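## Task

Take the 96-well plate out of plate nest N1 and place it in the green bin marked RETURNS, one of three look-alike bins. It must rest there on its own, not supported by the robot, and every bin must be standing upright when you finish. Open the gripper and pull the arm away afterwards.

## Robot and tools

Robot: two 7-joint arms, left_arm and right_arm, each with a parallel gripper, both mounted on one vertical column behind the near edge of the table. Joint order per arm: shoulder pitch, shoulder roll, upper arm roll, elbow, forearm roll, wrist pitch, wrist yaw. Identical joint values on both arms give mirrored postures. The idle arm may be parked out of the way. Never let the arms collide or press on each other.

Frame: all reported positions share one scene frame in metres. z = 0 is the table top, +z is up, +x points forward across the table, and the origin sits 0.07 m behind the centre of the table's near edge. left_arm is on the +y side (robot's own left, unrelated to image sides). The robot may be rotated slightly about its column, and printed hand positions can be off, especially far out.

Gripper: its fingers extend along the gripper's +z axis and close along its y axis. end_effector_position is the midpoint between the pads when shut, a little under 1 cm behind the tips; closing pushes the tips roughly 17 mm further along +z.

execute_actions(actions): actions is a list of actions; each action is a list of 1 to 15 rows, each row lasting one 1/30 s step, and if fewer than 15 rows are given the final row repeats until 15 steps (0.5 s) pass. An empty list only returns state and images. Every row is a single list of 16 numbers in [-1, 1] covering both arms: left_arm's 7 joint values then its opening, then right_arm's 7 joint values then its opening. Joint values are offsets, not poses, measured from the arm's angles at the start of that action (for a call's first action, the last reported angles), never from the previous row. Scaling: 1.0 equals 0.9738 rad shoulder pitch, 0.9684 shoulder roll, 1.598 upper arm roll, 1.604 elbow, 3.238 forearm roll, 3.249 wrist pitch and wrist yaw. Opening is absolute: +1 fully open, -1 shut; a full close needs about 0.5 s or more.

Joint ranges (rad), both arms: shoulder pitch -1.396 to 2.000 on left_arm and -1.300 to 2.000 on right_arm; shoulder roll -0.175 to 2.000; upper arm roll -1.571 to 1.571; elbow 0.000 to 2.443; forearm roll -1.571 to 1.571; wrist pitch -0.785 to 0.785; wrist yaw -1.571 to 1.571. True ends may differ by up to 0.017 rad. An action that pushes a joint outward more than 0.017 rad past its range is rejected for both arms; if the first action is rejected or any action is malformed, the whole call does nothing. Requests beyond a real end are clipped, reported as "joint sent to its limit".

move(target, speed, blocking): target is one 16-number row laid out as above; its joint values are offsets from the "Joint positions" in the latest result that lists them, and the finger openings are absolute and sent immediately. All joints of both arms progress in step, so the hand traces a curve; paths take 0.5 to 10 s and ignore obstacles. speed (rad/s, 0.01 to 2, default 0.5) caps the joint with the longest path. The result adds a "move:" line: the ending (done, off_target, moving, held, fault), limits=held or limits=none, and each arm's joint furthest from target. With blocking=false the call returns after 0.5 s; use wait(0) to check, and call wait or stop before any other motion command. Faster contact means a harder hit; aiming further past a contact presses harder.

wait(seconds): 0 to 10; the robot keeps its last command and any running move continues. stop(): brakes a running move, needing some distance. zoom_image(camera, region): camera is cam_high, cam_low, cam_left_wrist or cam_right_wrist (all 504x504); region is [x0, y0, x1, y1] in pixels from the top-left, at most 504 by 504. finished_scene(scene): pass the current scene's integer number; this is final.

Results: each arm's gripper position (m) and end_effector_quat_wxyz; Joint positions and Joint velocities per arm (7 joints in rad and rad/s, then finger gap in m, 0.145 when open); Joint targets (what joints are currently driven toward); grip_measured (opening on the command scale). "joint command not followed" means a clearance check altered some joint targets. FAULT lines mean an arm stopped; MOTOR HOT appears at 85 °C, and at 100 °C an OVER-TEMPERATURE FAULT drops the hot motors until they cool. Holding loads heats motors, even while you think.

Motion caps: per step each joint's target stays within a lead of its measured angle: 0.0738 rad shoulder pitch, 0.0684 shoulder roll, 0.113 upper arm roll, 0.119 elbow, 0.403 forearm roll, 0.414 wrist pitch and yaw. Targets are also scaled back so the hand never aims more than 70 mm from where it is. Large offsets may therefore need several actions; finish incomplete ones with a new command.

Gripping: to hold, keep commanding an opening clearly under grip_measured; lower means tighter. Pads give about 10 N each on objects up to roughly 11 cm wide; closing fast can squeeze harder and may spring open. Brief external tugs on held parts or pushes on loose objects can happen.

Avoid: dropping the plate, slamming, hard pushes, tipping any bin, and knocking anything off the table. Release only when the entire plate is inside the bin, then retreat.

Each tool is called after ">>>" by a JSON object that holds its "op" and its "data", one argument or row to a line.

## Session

>>> {"op": "execute_actions", "data": {
  "actions": []
}}

Scene clock: 0.00 s.
left_arm: end_effector_position=(+0.2187, +0.4049, +0.1450) grip_measured=+1.00 end_effector_quat_wxyz=(+0.176, -0.407, +0.892, +0.089) | right_arm: end_effector_position=(+0.1227, -0.5385, +0.2224) grip_measured=+1.00 end_effector_quat_wxyz=(+0.484, +0.589, -0.289, +0.579)
Joint positions: left_arm=[ 0.602  1.492 -1.386  1.503 -0.734 -0.102  0.638  0.145] | right_arm=[-0.143  0.336  0.752  1.168  0.074 -0.332 -0.317  0.145]
Joint velocities: left_arm=[-0.077 -0.011  0.007  0.012  0.081  0.066 -0.037  0.   ] | right_arm=[ 0.011 -0.077 -0.002 -0.007 -0.066  0.022  0.007  0.   ]
Joint targets: left_arm=[0.602 1.492 -1.386 1.503 -0.734 -0.102 0.638] | right_arm=[-0.143 0.336 0.752 1.168 0.074 -0.332 -0.317]

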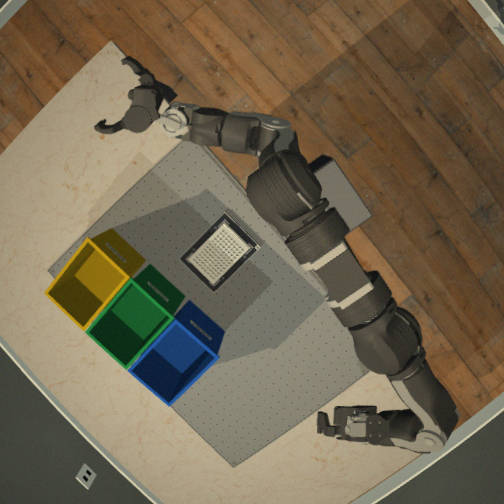

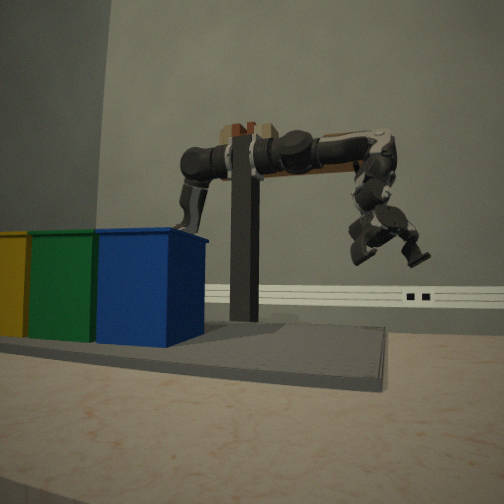

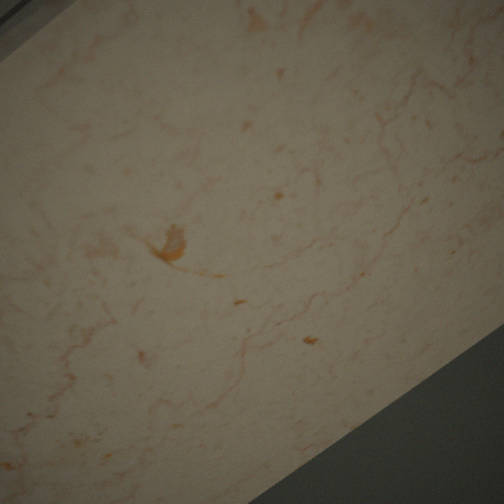

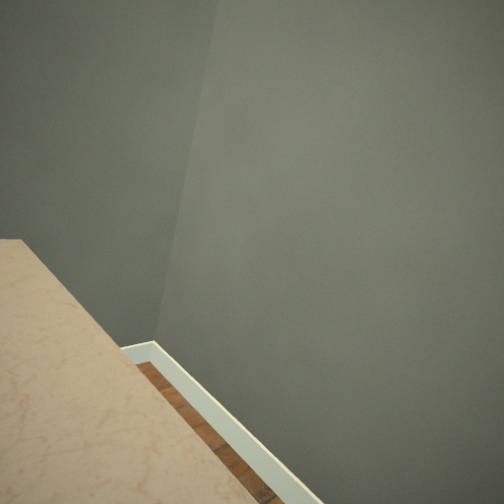

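>>> {"op": "zoom_image", "data": {
  "camera": "cam_high",
  "region": [40, 200, 270, 430]
}}

>>> {"op": "zoom_image", "data": {
  "camera": "cam_high",
  "region": [75, 260, 195, 380]
}}

>>> {"op": "zoom_image", "data": {
  "camera": "cam_high",
  "region": [170, 205, 270, 305]
}}

Region (40, 200, 270, 430) of cam_high's 504x504 image, scaled by 2.191, with more detail than that image has.

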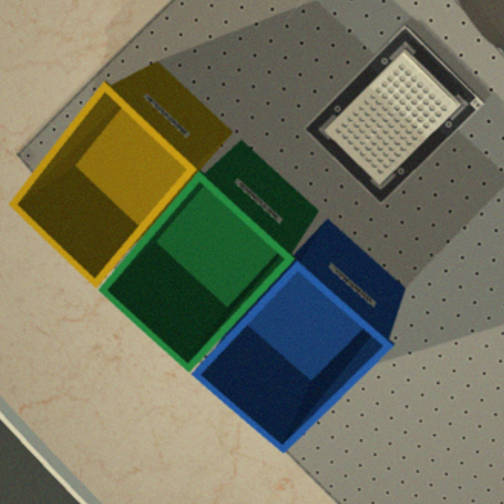

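Region (75, 260, 195, 380) of cam_high's 504x504 image, scaled by 4.200, with more detail than that image has.

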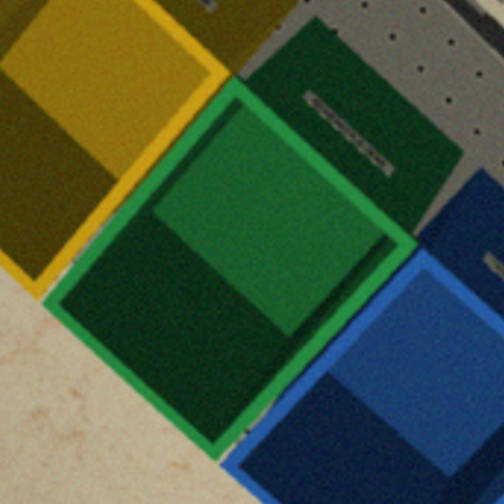

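Region (170, 205, 270, 305) of cam_high's 504x504 image, scaled by 5.040, with more detail than that image has.

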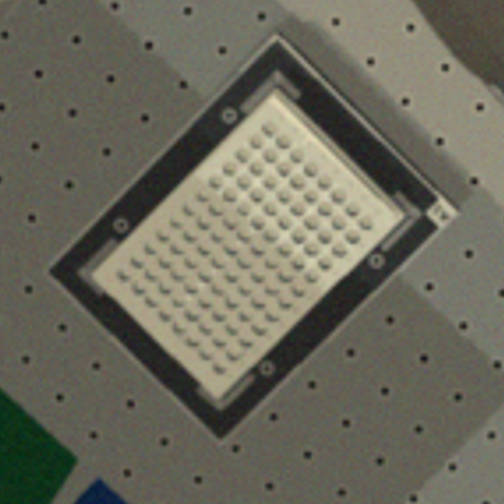

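>>> {"op": "zoom_image", "data": {
  "camera": "cam_high",
  "region": [30, 120, 230, 320]
}}

>>> {"op": "zoom_image", "data": {
  "camera": "cam_high",
  "region": [180, 290, 380, 490]
}}

Region (30, 120, 230, 320) of cam_high's 504x504 image, scaled by 2.520, with more detail than that image has.

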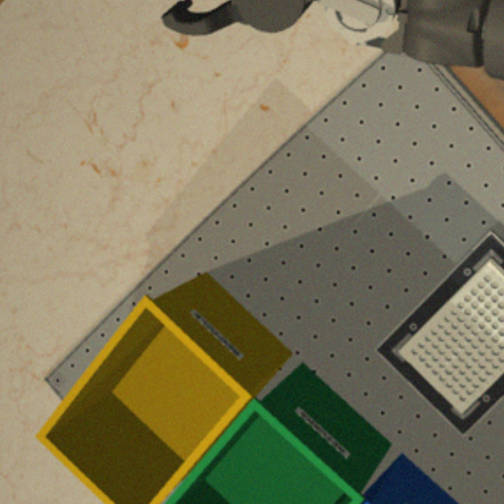

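Region (180, 290, 380, 490) of cam_high's 504x504 image, scaled by 2.520, with more detail than that image has.

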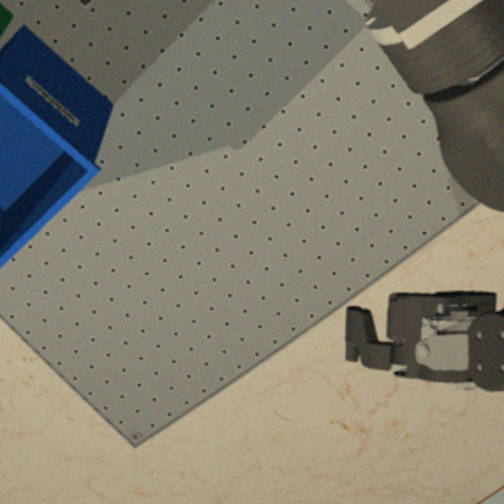

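>>> {"op": "zoom_image", "data": {
  "camera": "cam_high",
  "region": [40, 190, 140, 290]
}}

>>> {"op": "zoom_image", "data": {
  "camera": "cam_high",
  "region": [120, 130, 240, 250]
}}

>>> {"op": "zoom_image", "data": {
  "camera": "cam_high",
  "region": [190, 370, 290, 480]
}}

>>> {"op": "zoom_image", "data": {
  "camera": "cam_high",
  "region": [270, 310, 390, 440]
}}

Region (40, 190, 140, 290) of cam_high's 504x504 image, scaled by 5.040, with more detail than that image has.

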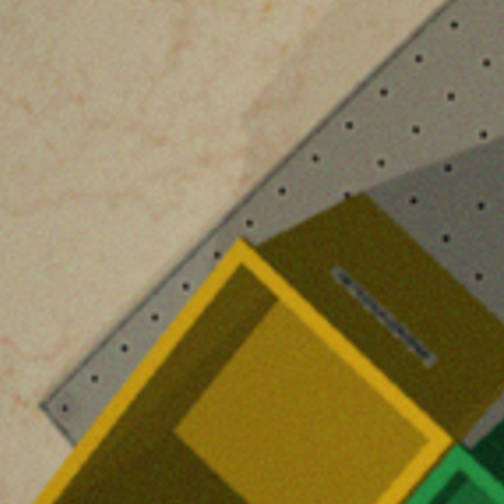

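Region (120, 130, 240, 250) of cam_high's 504x504 image, scaled by 4.200, with more detail than that image has.

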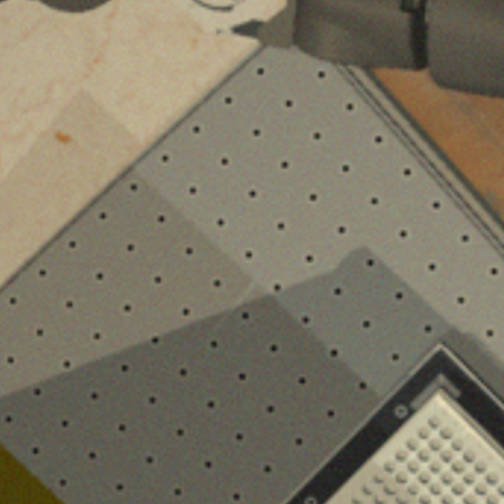

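Region (190, 370, 290, 480) of cam_high's 504x504 image, scaled by 4.582, with more detail than that image has; it fills the left 458 columns of this view, and the rest is white.

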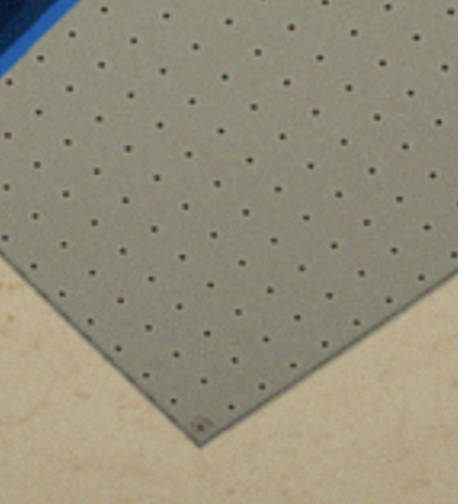

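Region (270, 310, 390, 440) of cam_high's 504x504 image, scaled by 3.877, with more detail than that image has; it fills the left 465 columns of this view, and the rest is white.

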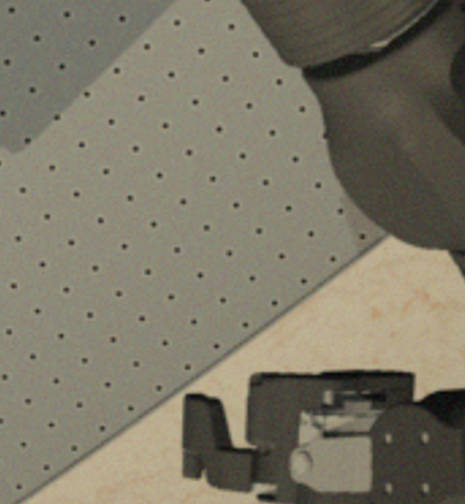

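>>> {"op": "zoom_image", "data": {
  "camera": "cam_high",
  "region": [115, 185, 235, 305]
}}

>>> {"op": "zoom_image", "data": {
  "camera": "cam_high",
  "region": [190, 270, 310, 390]
}}

>>> {"op": "zoom_image", "data": {
  "camera": "cam_high",
  "region": [240, 330, 360, 450]
}}

Region (115, 185, 235, 305) of cam_high's 504x504 image, scaled by 4.200, with more detail than that image has.

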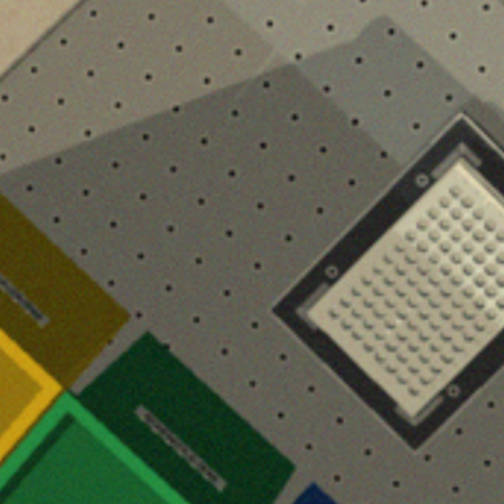

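Region (190, 270, 310, 390) of cam_high's 504x504 image, scaled by 4.200, with more detail than that image has.

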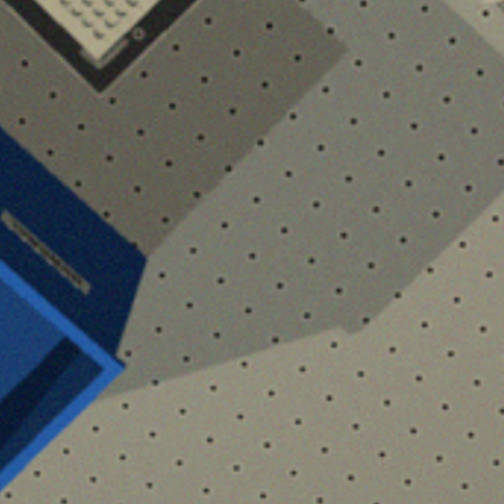

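Region (240, 330, 360, 450) of cam_high's 504x504 image, scaled by 4.200, with more detail than that image has.

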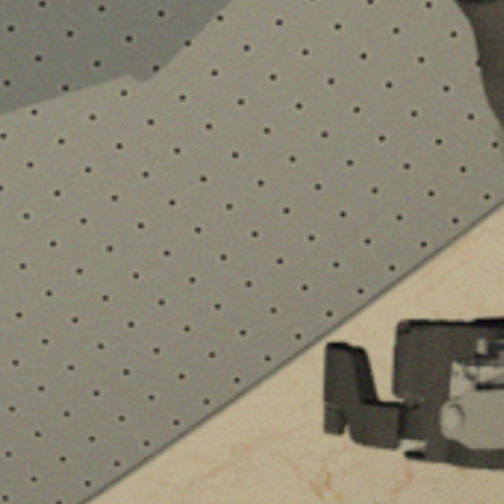

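>>> {"op": "zoom_image", "data": {
  "camera": "cam_high",
  "region": [190, 410, 250, 470]
}}

>>> {"op": "zoom_image", "data": {
  "camera": "cam_high",
  "region": [260, 360, 330, 430]
}}

Region (190, 410, 250, 470) of cam_high's 504x504 image, scaled by 8.400, with more detail than that image has.

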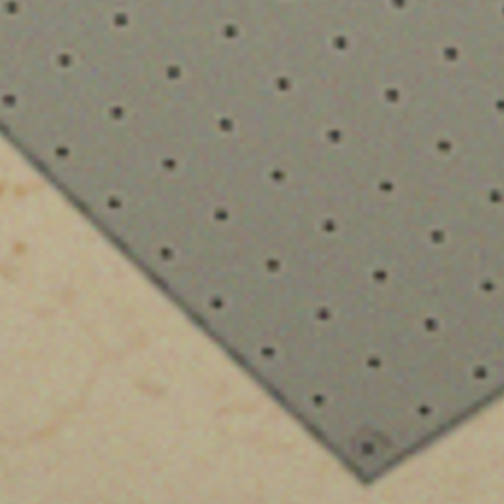

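Region (260, 360, 330, 430) of cam_high's 504x504 image, scaled by 7.200, with more detail than that image has.

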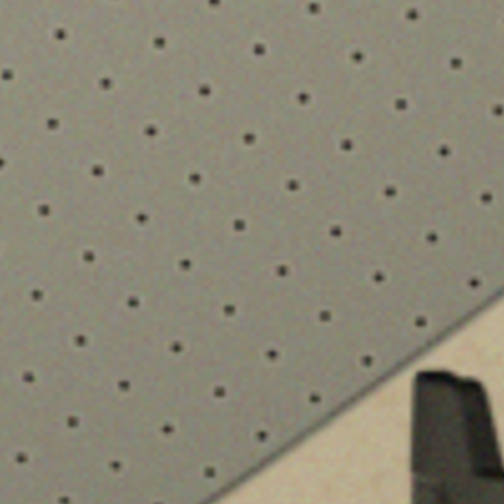

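>>> {"op": "zoom_image", "data": {
  "camera": "cam_high",
  "region": [195, 285, 275, 370]
}}

>>> {"op": "zoom_image", "data": {
  "camera": "cam_high",
  "region": [115, 195, 215, 300]
}}

Region (195, 285, 275, 370) of cam_high's 504x504 image, scaled by 5.929, with more detail than that image has; it fills the left 474 columns of this view, and the rest is white.

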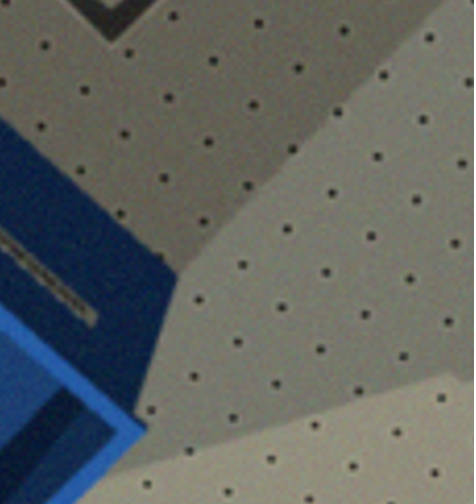

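Region (115, 195, 215, 300) of cam_high's 504x504 image, scaled by 4.800, with more detail than that image has; it fills the left 480 columns of this view, and the rest is white.

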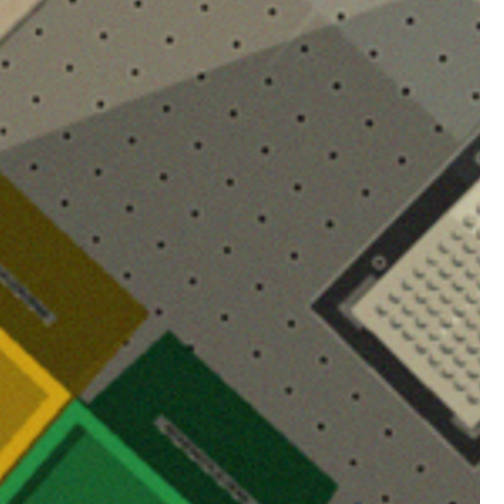

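>>> {"op": "zoom_image", "data": {
  "camera": "cam_high",
  "region": [185, 140, 245, 200]
}}

Region (185, 140, 245, 200) of cam_high's 504x504 image, scaled by 8.400, with more detail than that image has.

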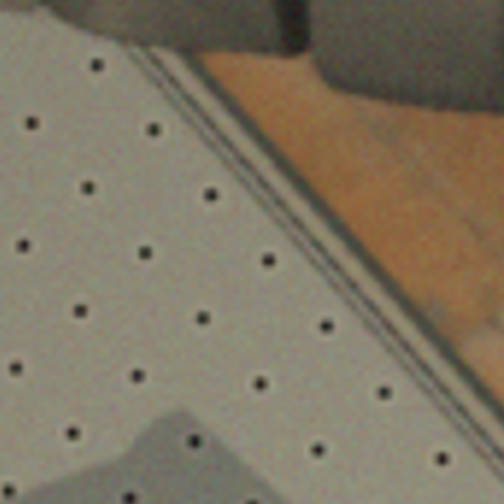

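>>> {"op": "zoom_image", "data": {
  "camera": "cam_high",
  "region": [85, 45, 205, 165]
}}

>>> {"op": "zoom_image", "data": {
  "camera": "cam_low",
  "region": [330, 160, 450, 280]
}}

>>> {"op": "zoom_image", "data": {
  "camera": "cam_high",
  "region": [300, 370, 420, 470]
}}

Region (85, 45, 205, 165) of cam_high's 504x504 image, scaled by 4.200, with more detail than that image has.

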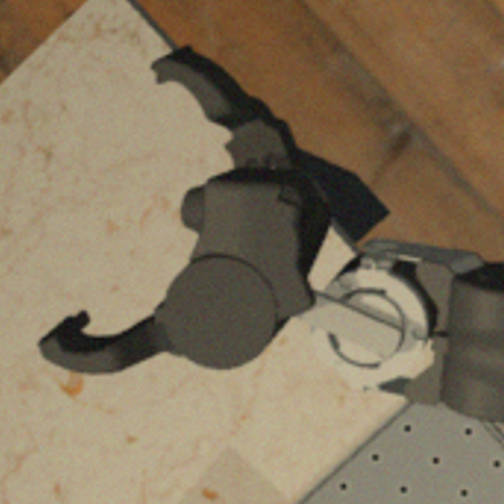

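Region (330, 160, 450, 280) of cam_low's 504x504 image, scaled by 4.200, with more detail than that image has.

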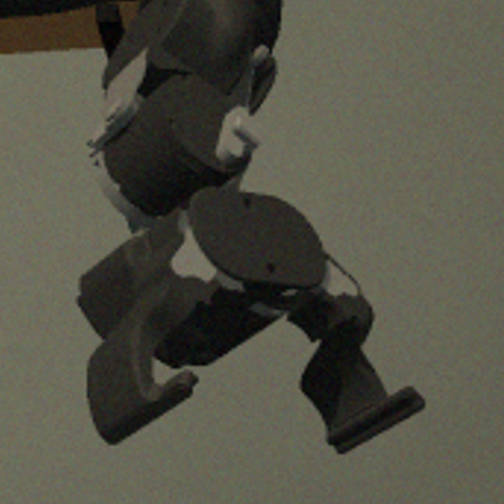

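Region (300, 370, 420, 470) of cam_high's 504x504 image, scaled by 4.200, with more detail than that image has.

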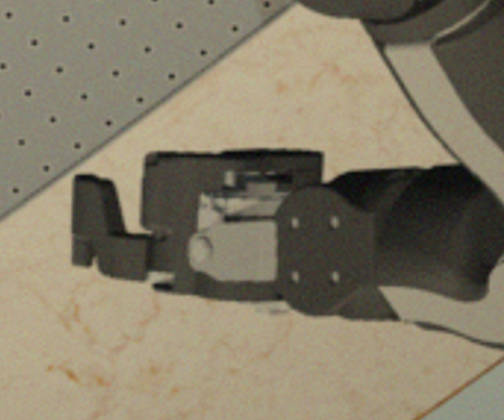

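>>> {"op": "zoom_image", "data": {
  "camera": "cam_high",
  "region": [120, 270, 185, 335]
}}

>>> {"op": "zoom_image", "data": {
  "camera": "cam_high",
  "region": [78, 315, 143, 380]
}}

Region (120, 270, 185, 335) of cam_high's 504x504 image, scaled by 7.754, with more detail than that image has.

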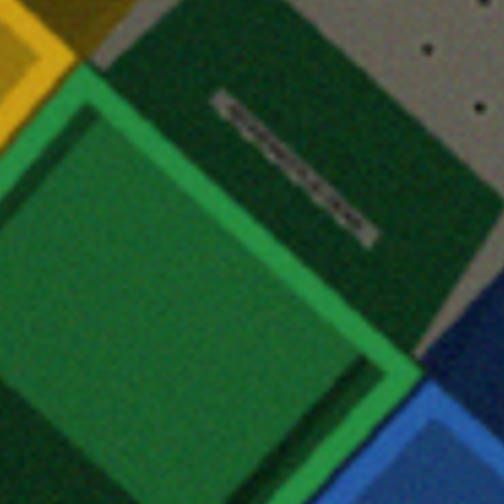

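Region (78, 315, 143, 380) of cam_high's 504x504 image, scaled by 7.754, with more detail than that image has.

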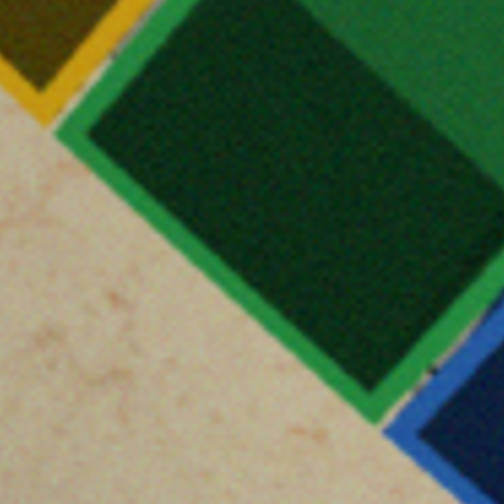

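>>> {"op": "zoom_image", "data": {
  "camera": "cam_high",
  "region": [210, 205, 270, 265]
}}

>>> {"op": "zoom_image", "data": {
  "camera": "cam_high",
  "region": [175, 240, 235, 300]
}}

Region (210, 205, 270, 265) of cam_high's 504x504 image, scaled by 8.400, with more detail than that image has.

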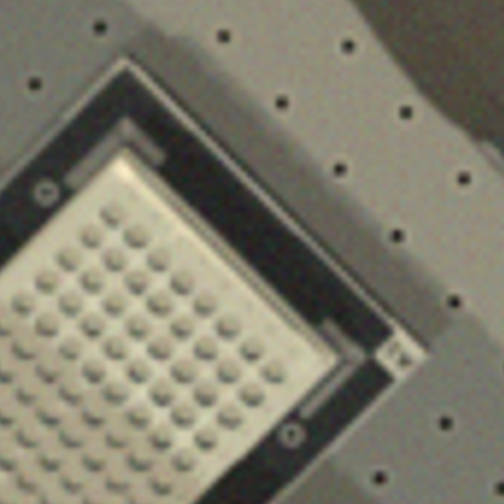

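Region (175, 240, 235, 300) of cam_high's 504x504 image, scaled by 8.400, with more detail than that image has.

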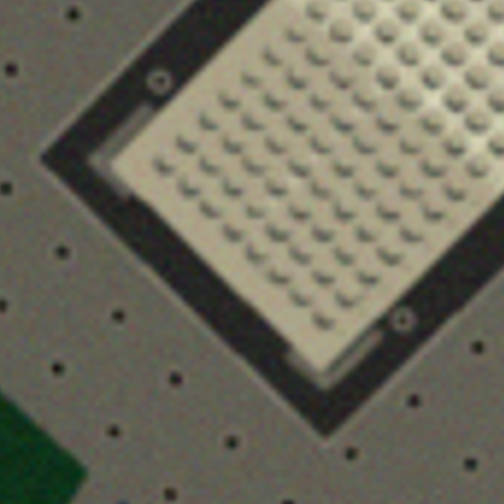

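>>> {"op": "move", "data": {
  "target": [0,0,0,0,0,0,0,1, 0.7116,0.2210,-0.7522,0.2693,-0.1618,-0.0517,0.2515,0.35],
  "speed": 1.3
}}

Scene clock: 18.23 s.
left_arm: end_effector_position=(+0.2187, +0.4049, +0.1450) grip_measured=+1.00 end_effector_quat_wxyz=(+0.176, -0.407, +0.892, +0.089) | right_arm: end_effector_position=(+0.3505, -0.0806, +0.3614) grip_measured=+0.35 end_effector_quat_wxyz=(+0.155, +0.289, +0.656, +0.680)
Joint positions: left_arm=[ 0.602  1.492 -1.386  1.503 -0.734 -0.102  0.638  0.145] | right_arm=[ 0.548  0.549 -0.446  1.598 -0.448 -0.497  0.495  0.101]
Joint velocities: left_arm=[ 0.011 -0.055 -0.017  0.017 -0.051  0.007  0.022  0.   ] | right_arm=[ 0.055  0.011 -0.002 -0.007 -0.007  0.007  0.022 -0.   ]
Joint targets: left_arm=[0.602 1.492 -1.386 1.503 -0.734 -0.102 0.638] | right_arm=[0.550 0.550 -0.450 1.600 -0.450 -0.500 0.500]
move: done; limits=none; left_arm: farthest joint: the shoulder pitch, 0.000 radians from its target (0.000 radians at the start); right_arm: farthest joint: the wrist yaw, 0.005 radians from its target (0.817 radians at the start)

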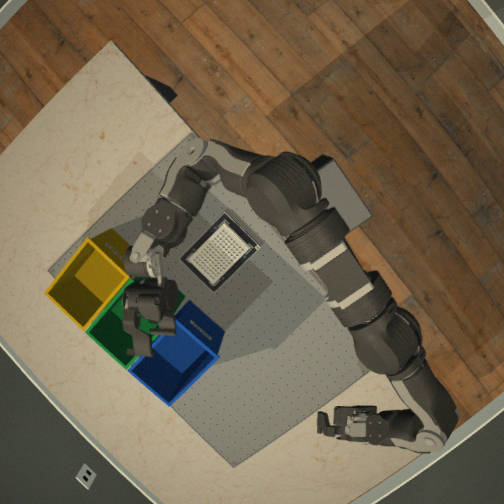

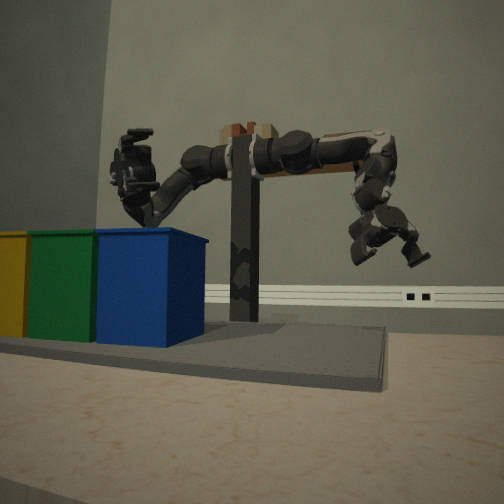

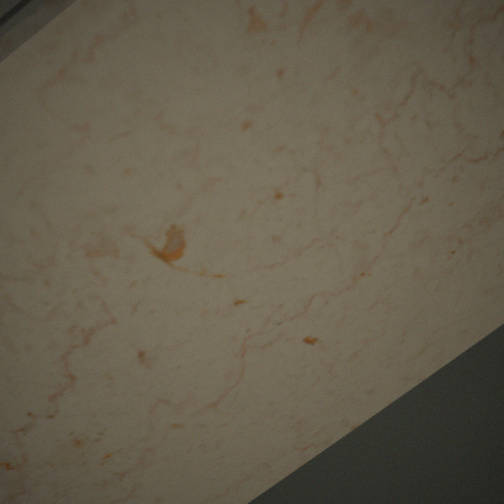

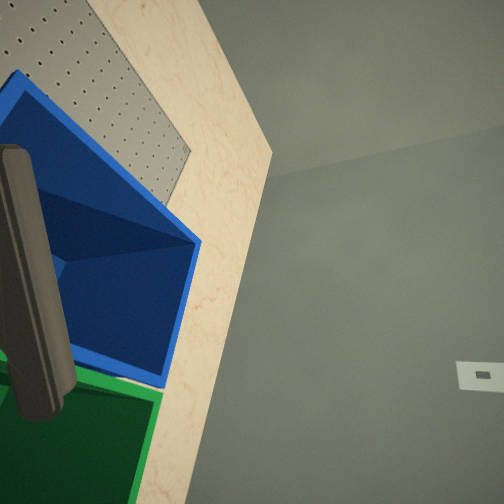

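>>> {"op": "execute_actions", "data": {
  "actions": []
}}

Scene clock: 19.13 s.
left_arm: end_effector_position=(+0.2187, +0.4049, +0.1450) grip_measured=+1.00 end_effector_quat_wxyz=(+0.176, -0.407, +0.892, +0.089) | right_arm: end_effector_position=(+0.3505, -0.0806, +0.3613) grip_measured=+0.35 end_effector_quat_wxyz=(+0.155, +0.289, +0.656, +0.680)
Joint positions: left_arm=[ 0.602  1.492 -1.386  1.503 -0.734 -0.102  0.638  0.145] | right_arm=[ 0.548  0.549 -0.446  1.598 -0.448 -0.497  0.495  0.101]
Joint velocities: left_arm=[ 0.011 -0.055  0.007  0.012  0.007 -0.037 -0.007  0.   ] | right_arm=[ 0.033 -0.055 -0.002 -0.002 -0.022 -0.007 -0.007 -0.   ]
Joint targets: left_arm=[0.602 1.492 -1.386 1.503 -0.734 -0.102 0.638] | right_arm=[0.550 0.550 -0.450 1.600 -0.450 -0.500 0.501]

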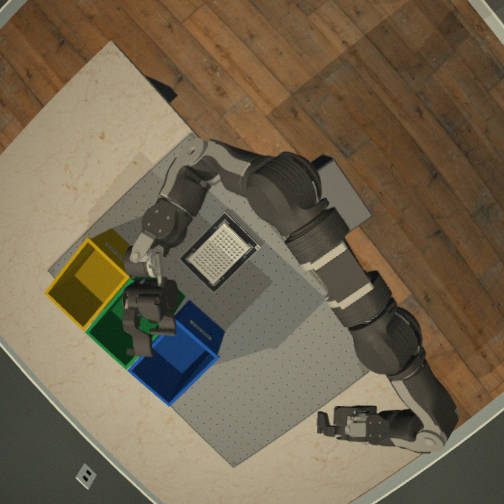

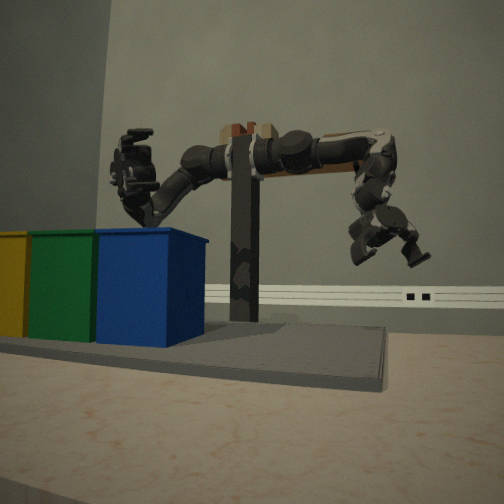

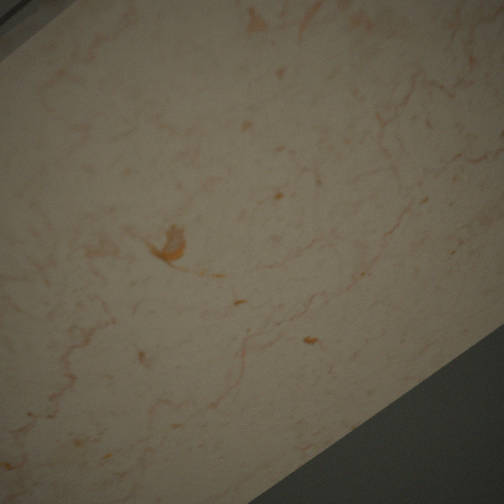

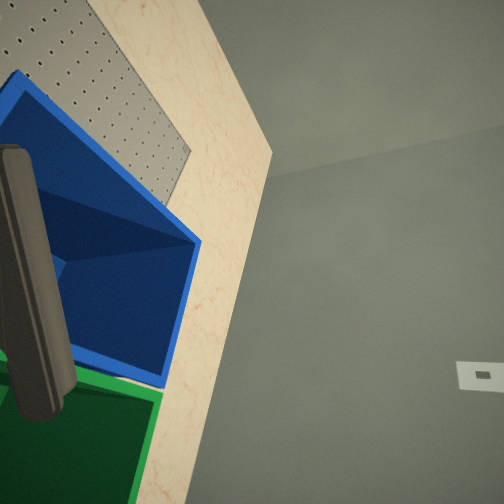

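>>> {"op": "move", "data": {
  "target": [0,0,0,0,0,0,0,1, 0.1963,0.0164,-0.6404,-0.0352,-0.1622,-0.0357,0.1978,0.35],
  "speed": 0.9
}}

Scene clock: 21.87 s.
left_arm: end_effector_position=(+0.2187, +0.4049, +0.1450) grip_measured=+1.00 end_effector_quat_wxyz=(+0.176, -0.407, +0.892, +0.089) | right_arm: end_effector_position=(+0.1977, -0.1106, +0.0878) grip_measured=+0.35 end_effector_quat_wxyz=(+0.000, -0.033, +0.999, +0.005)
Joint positions: left_arm=[ 0.602  1.492 -1.386  1.503 -0.734 -0.102  0.638  0.145] | right_arm=[ 0.738  0.564 -1.466  1.544 -0.972 -0.609  1.132  0.101]
Joint velocities: left_arm=[-0.011 -0.033  0.007  0.017 -0.037  0.037 -0.037  0.   ] | right_arm=[-0.011 -0.033  0.012  0.007  0.007 -0.022  0.007  0.   ]
Joint targets: left_arm=[0.602 1.492 -1.386 1.503 -0.734 -0.102 0.638] | right_arm=[0.739 0.565 -1.469 1.541 -0.973 -0.613 1.137]
move: done; limits=none; left_arm: farthest joint: the shoulder pitch, 0.000 radians from its target (0.000 radians at the start); right_arm: farthest joint: the wrist yaw, 0.005 radians from its target (0.643 radians at the start)

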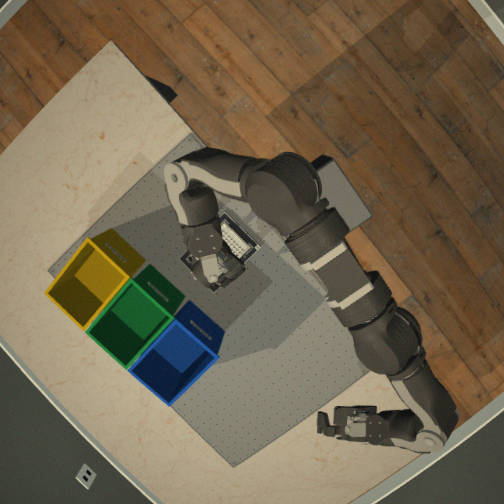

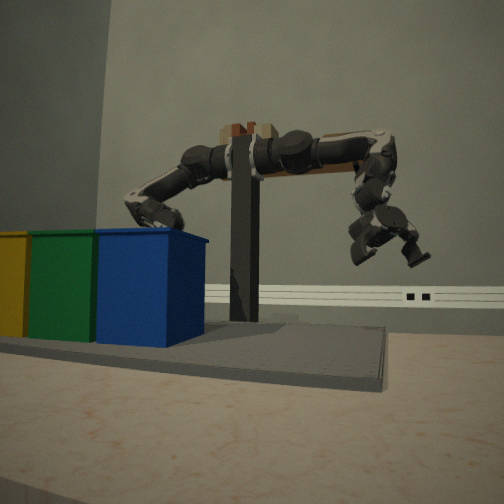

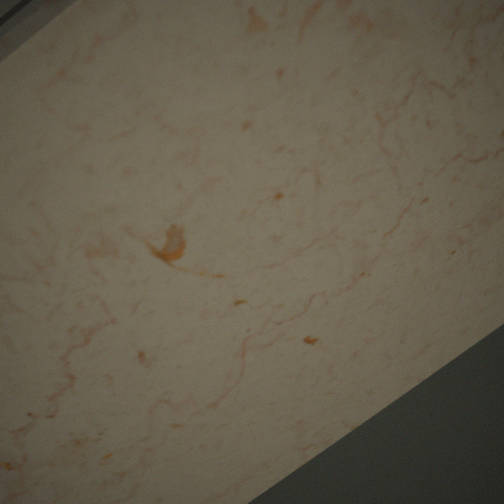

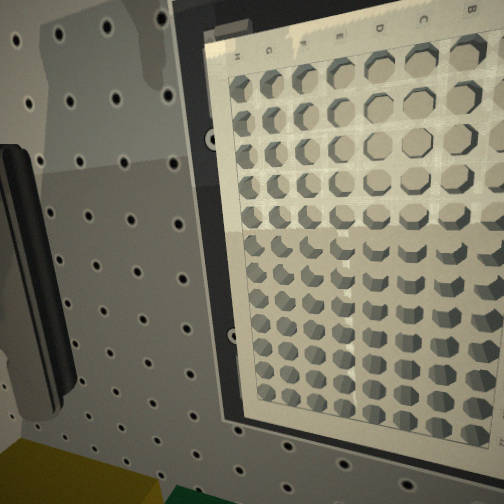

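>>> {"op": "move", "data": {
  "target": [0,0,0,0,0,0,0,1, -0.0588,-0.0591,-0.0041,-0.0911,-0.0382,-0.0054,-0.0354,0.35],
  "speed": 0.3
}}

Scene clock: 23.27 s.
left_arm: end_effector_position=(+0.2187, +0.4049, +0.1450) grip_measured=+1.00 end_effector_quat_wxyz=(+0.176, -0.407, +0.892, +0.089) | right_arm: end_effector_position=(+0.1990, -0.1134, +0.0583) grip_measured=+0.35 end_effector_quat_wxyz=(+0.002, -0.032, +0.999, -0.001)
Joint positions: left_arm=[ 0.602  1.492 -1.386  1.503 -0.734 -0.102  0.638  0.145] | right_arm=[ 0.682  0.508 -1.469  1.4   -1.094 -0.624  1.023  0.101]
Joint velocities: left_arm=[-0.011  0.033  0.007  0.007 -0.095 -0.051 -0.037  0.   ] | right_arm=[-0.077 -0.011  0.002 -0.007 -0.051 -0.037  0.007 -0.   ]
Joint targets: left_arm=[0.602 1.492 -1.386 1.503 -0.734 -0.102 0.638] | right_arm=[0.680 0.507 -1.473 1.398 -1.095 -0.627 1.017]
move: done; limits=none; left_arm: farthest joint: the shoulder pitch, 0.000 radians from its target (0.000 radians at the start); right_arm: farthest joint: the wrist yaw, 0.006 radians from its target (0.115 radians at the start)

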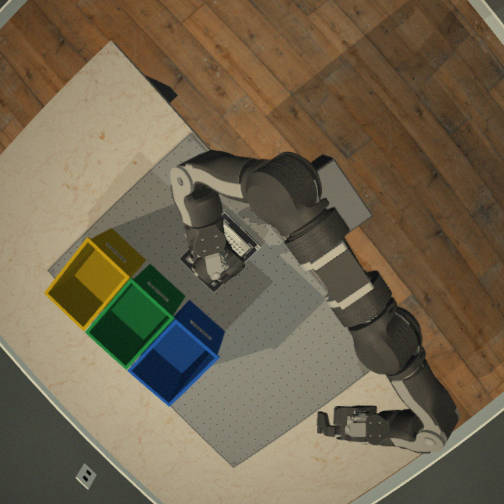

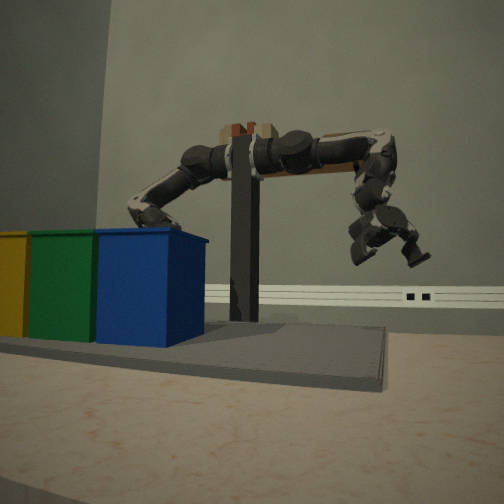

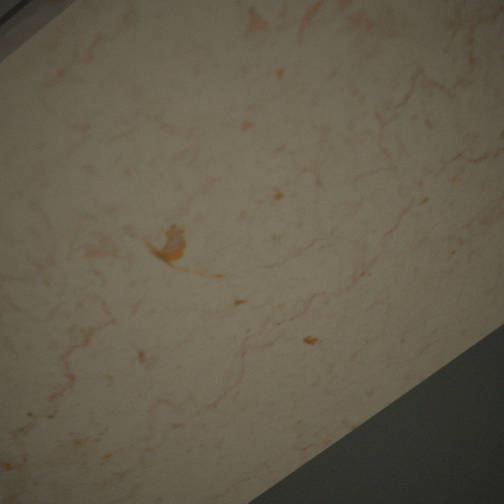

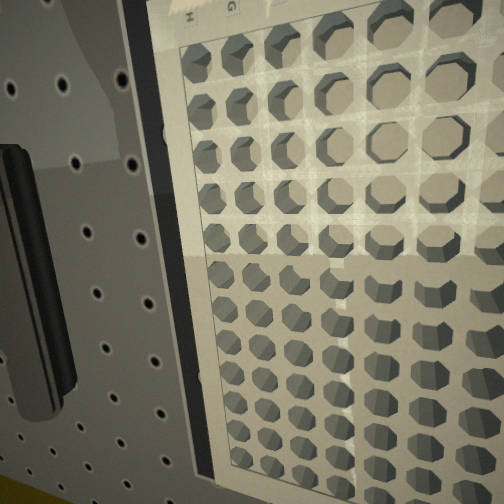

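>>> {"op": "zoom_image", "data": {
  "camera": "cam_right_wrist",
  "region": [0, 0, 252, 252]
}}

>>> {"op": "zoom_image", "data": {
  "camera": "cam_right_wrist",
  "region": [0, 252, 252, 504]
}}

Region (0, 0, 252, 252) of cam_right_wrist's 504x504 image, scaled by 2.000, with more detail than that image has.

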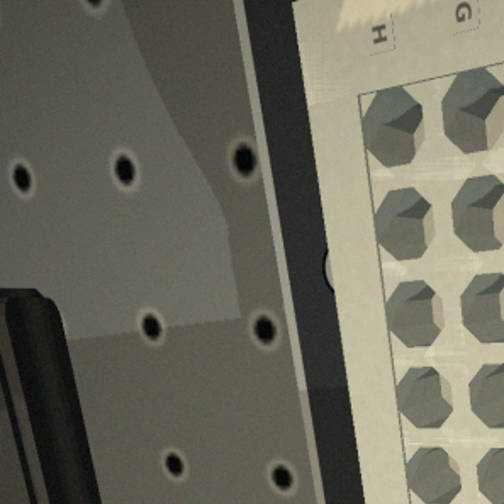

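Region (0, 252, 252, 504) of cam_right_wrist's 504x504 image, scaled by 2.000, with more detail than that image has.

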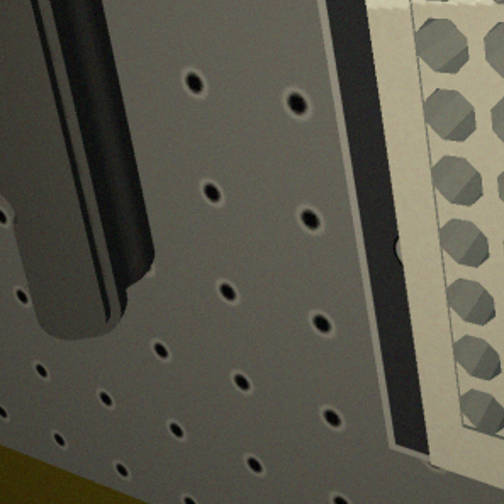

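>>> {"op": "zoom_image", "data": {
  "camera": "cam_right_wrist",
  "region": [252, 0, 504, 252]
}}

>>> {"op": "zoom_image", "data": {
  "camera": "cam_right_wrist",
  "region": [252, 252, 504, 504]
}}

Region (252, 0, 504, 252) of cam_right_wrist's 504x504 image, scaled by 2.000, with more detail than that image has.

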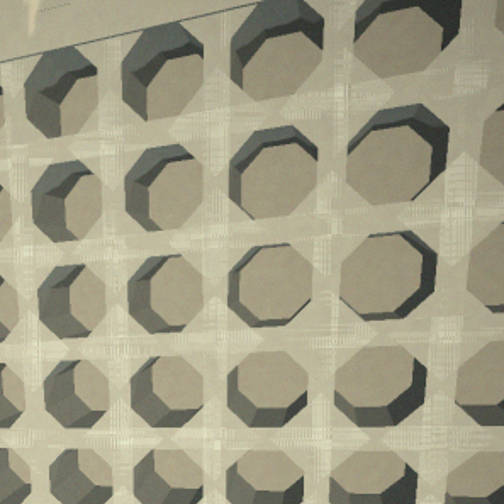

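Region (252, 252, 504, 504) of cam_right_wrist's 504x504 image, scaled by 2.000, with more detail than that image has.

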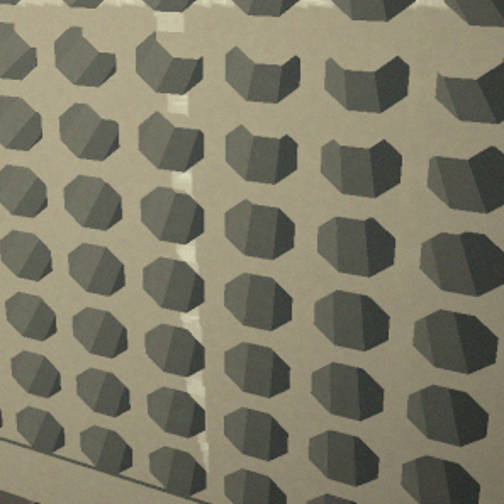

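>>> {"op": "zoom_image", "data": {
  "camera": "cam_high",
  "region": [160, 190, 280, 310]
}}

Region (160, 190, 280, 310) of cam_high's 504x504 image, scaled by 4.200, with more detail than that image has.

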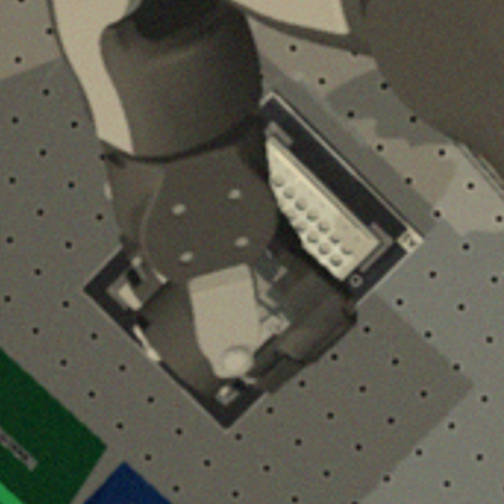

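>>> {"op": "execute_actions", "data": {
  "actions": [
    [[0,0,0,0,0,0,0,1, -0.002,-0.001,-0.002,-0.001,0,-0.001,-0.002,-0.2]]
  ]
}}

Scene clock: 26.77 s.
left_arm: end_effector_position=(+0.2187, +0.4049, +0.1450) grip_measured=+1.00 end_effector_quat_wxyz=(+0.176, -0.407, +0.892, +0.089) | right_arm: end_effector_position=(+0.1989, -0.1132, +0.0583) grip_measured=-0.20 end_effector_quat_wxyz=(+0.002, -0.033, +0.999, -0.001)
Joint positions: left_arm=[ 0.602  1.492 -1.386  1.503 -0.734 -0.102  0.638  0.145] | right_arm=[ 0.682  0.508 -1.469  1.4   -1.094 -0.624  1.022  0.061]
Joint velocities: left_arm=[-0.033  0.077  0.002  0.002 -0.051 -0.007 -0.007  0.   ] | right_arm=[-0.011  0.011  0.012  0.007  0.007  0.037  0.037 -0.   ]
Joint targets: left_arm=[0.602 1.492 -1.386 1.503 -0.734 -0.102 0.638] | right_arm=[0.680 0.507 -1.473 1.398 -1.094 -0.627 1.016]

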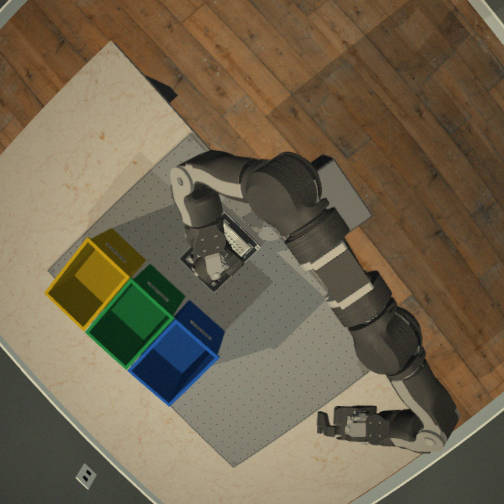

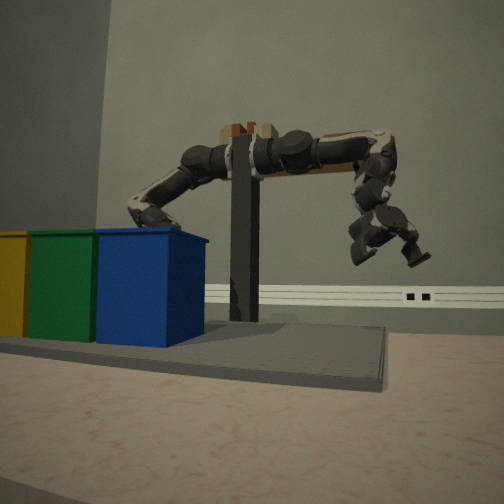

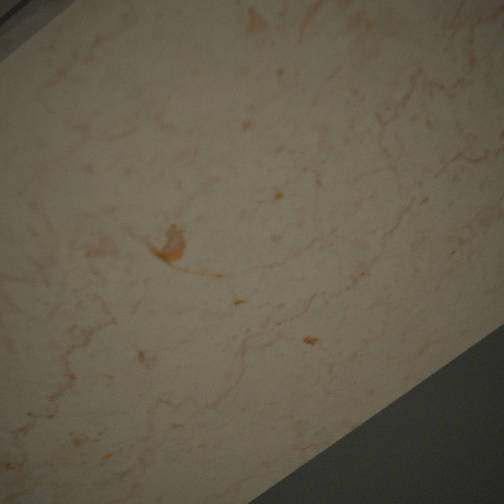

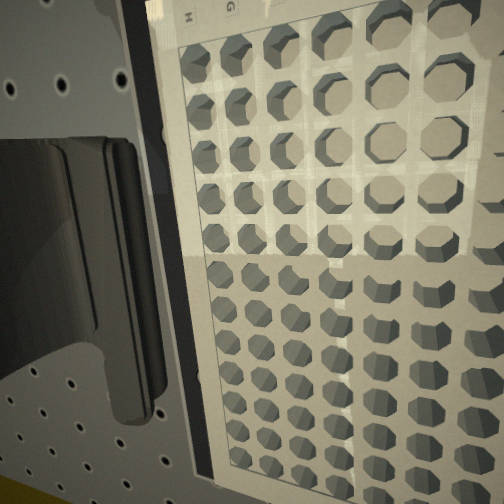

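>>> {"op": "zoom_image", "data": {
  "camera": "cam_right_wrist",
  "region": [30, 110, 230, 440]
}}

Region (30, 110, 230, 440) of cam_right_wrist's 504x504 image, scaled by 1.527, with more detail than that image has; it fills the left 305 columns of this view, and the rest is white.

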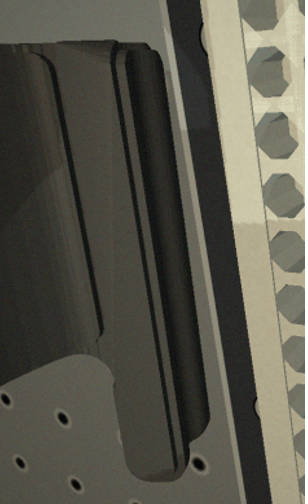

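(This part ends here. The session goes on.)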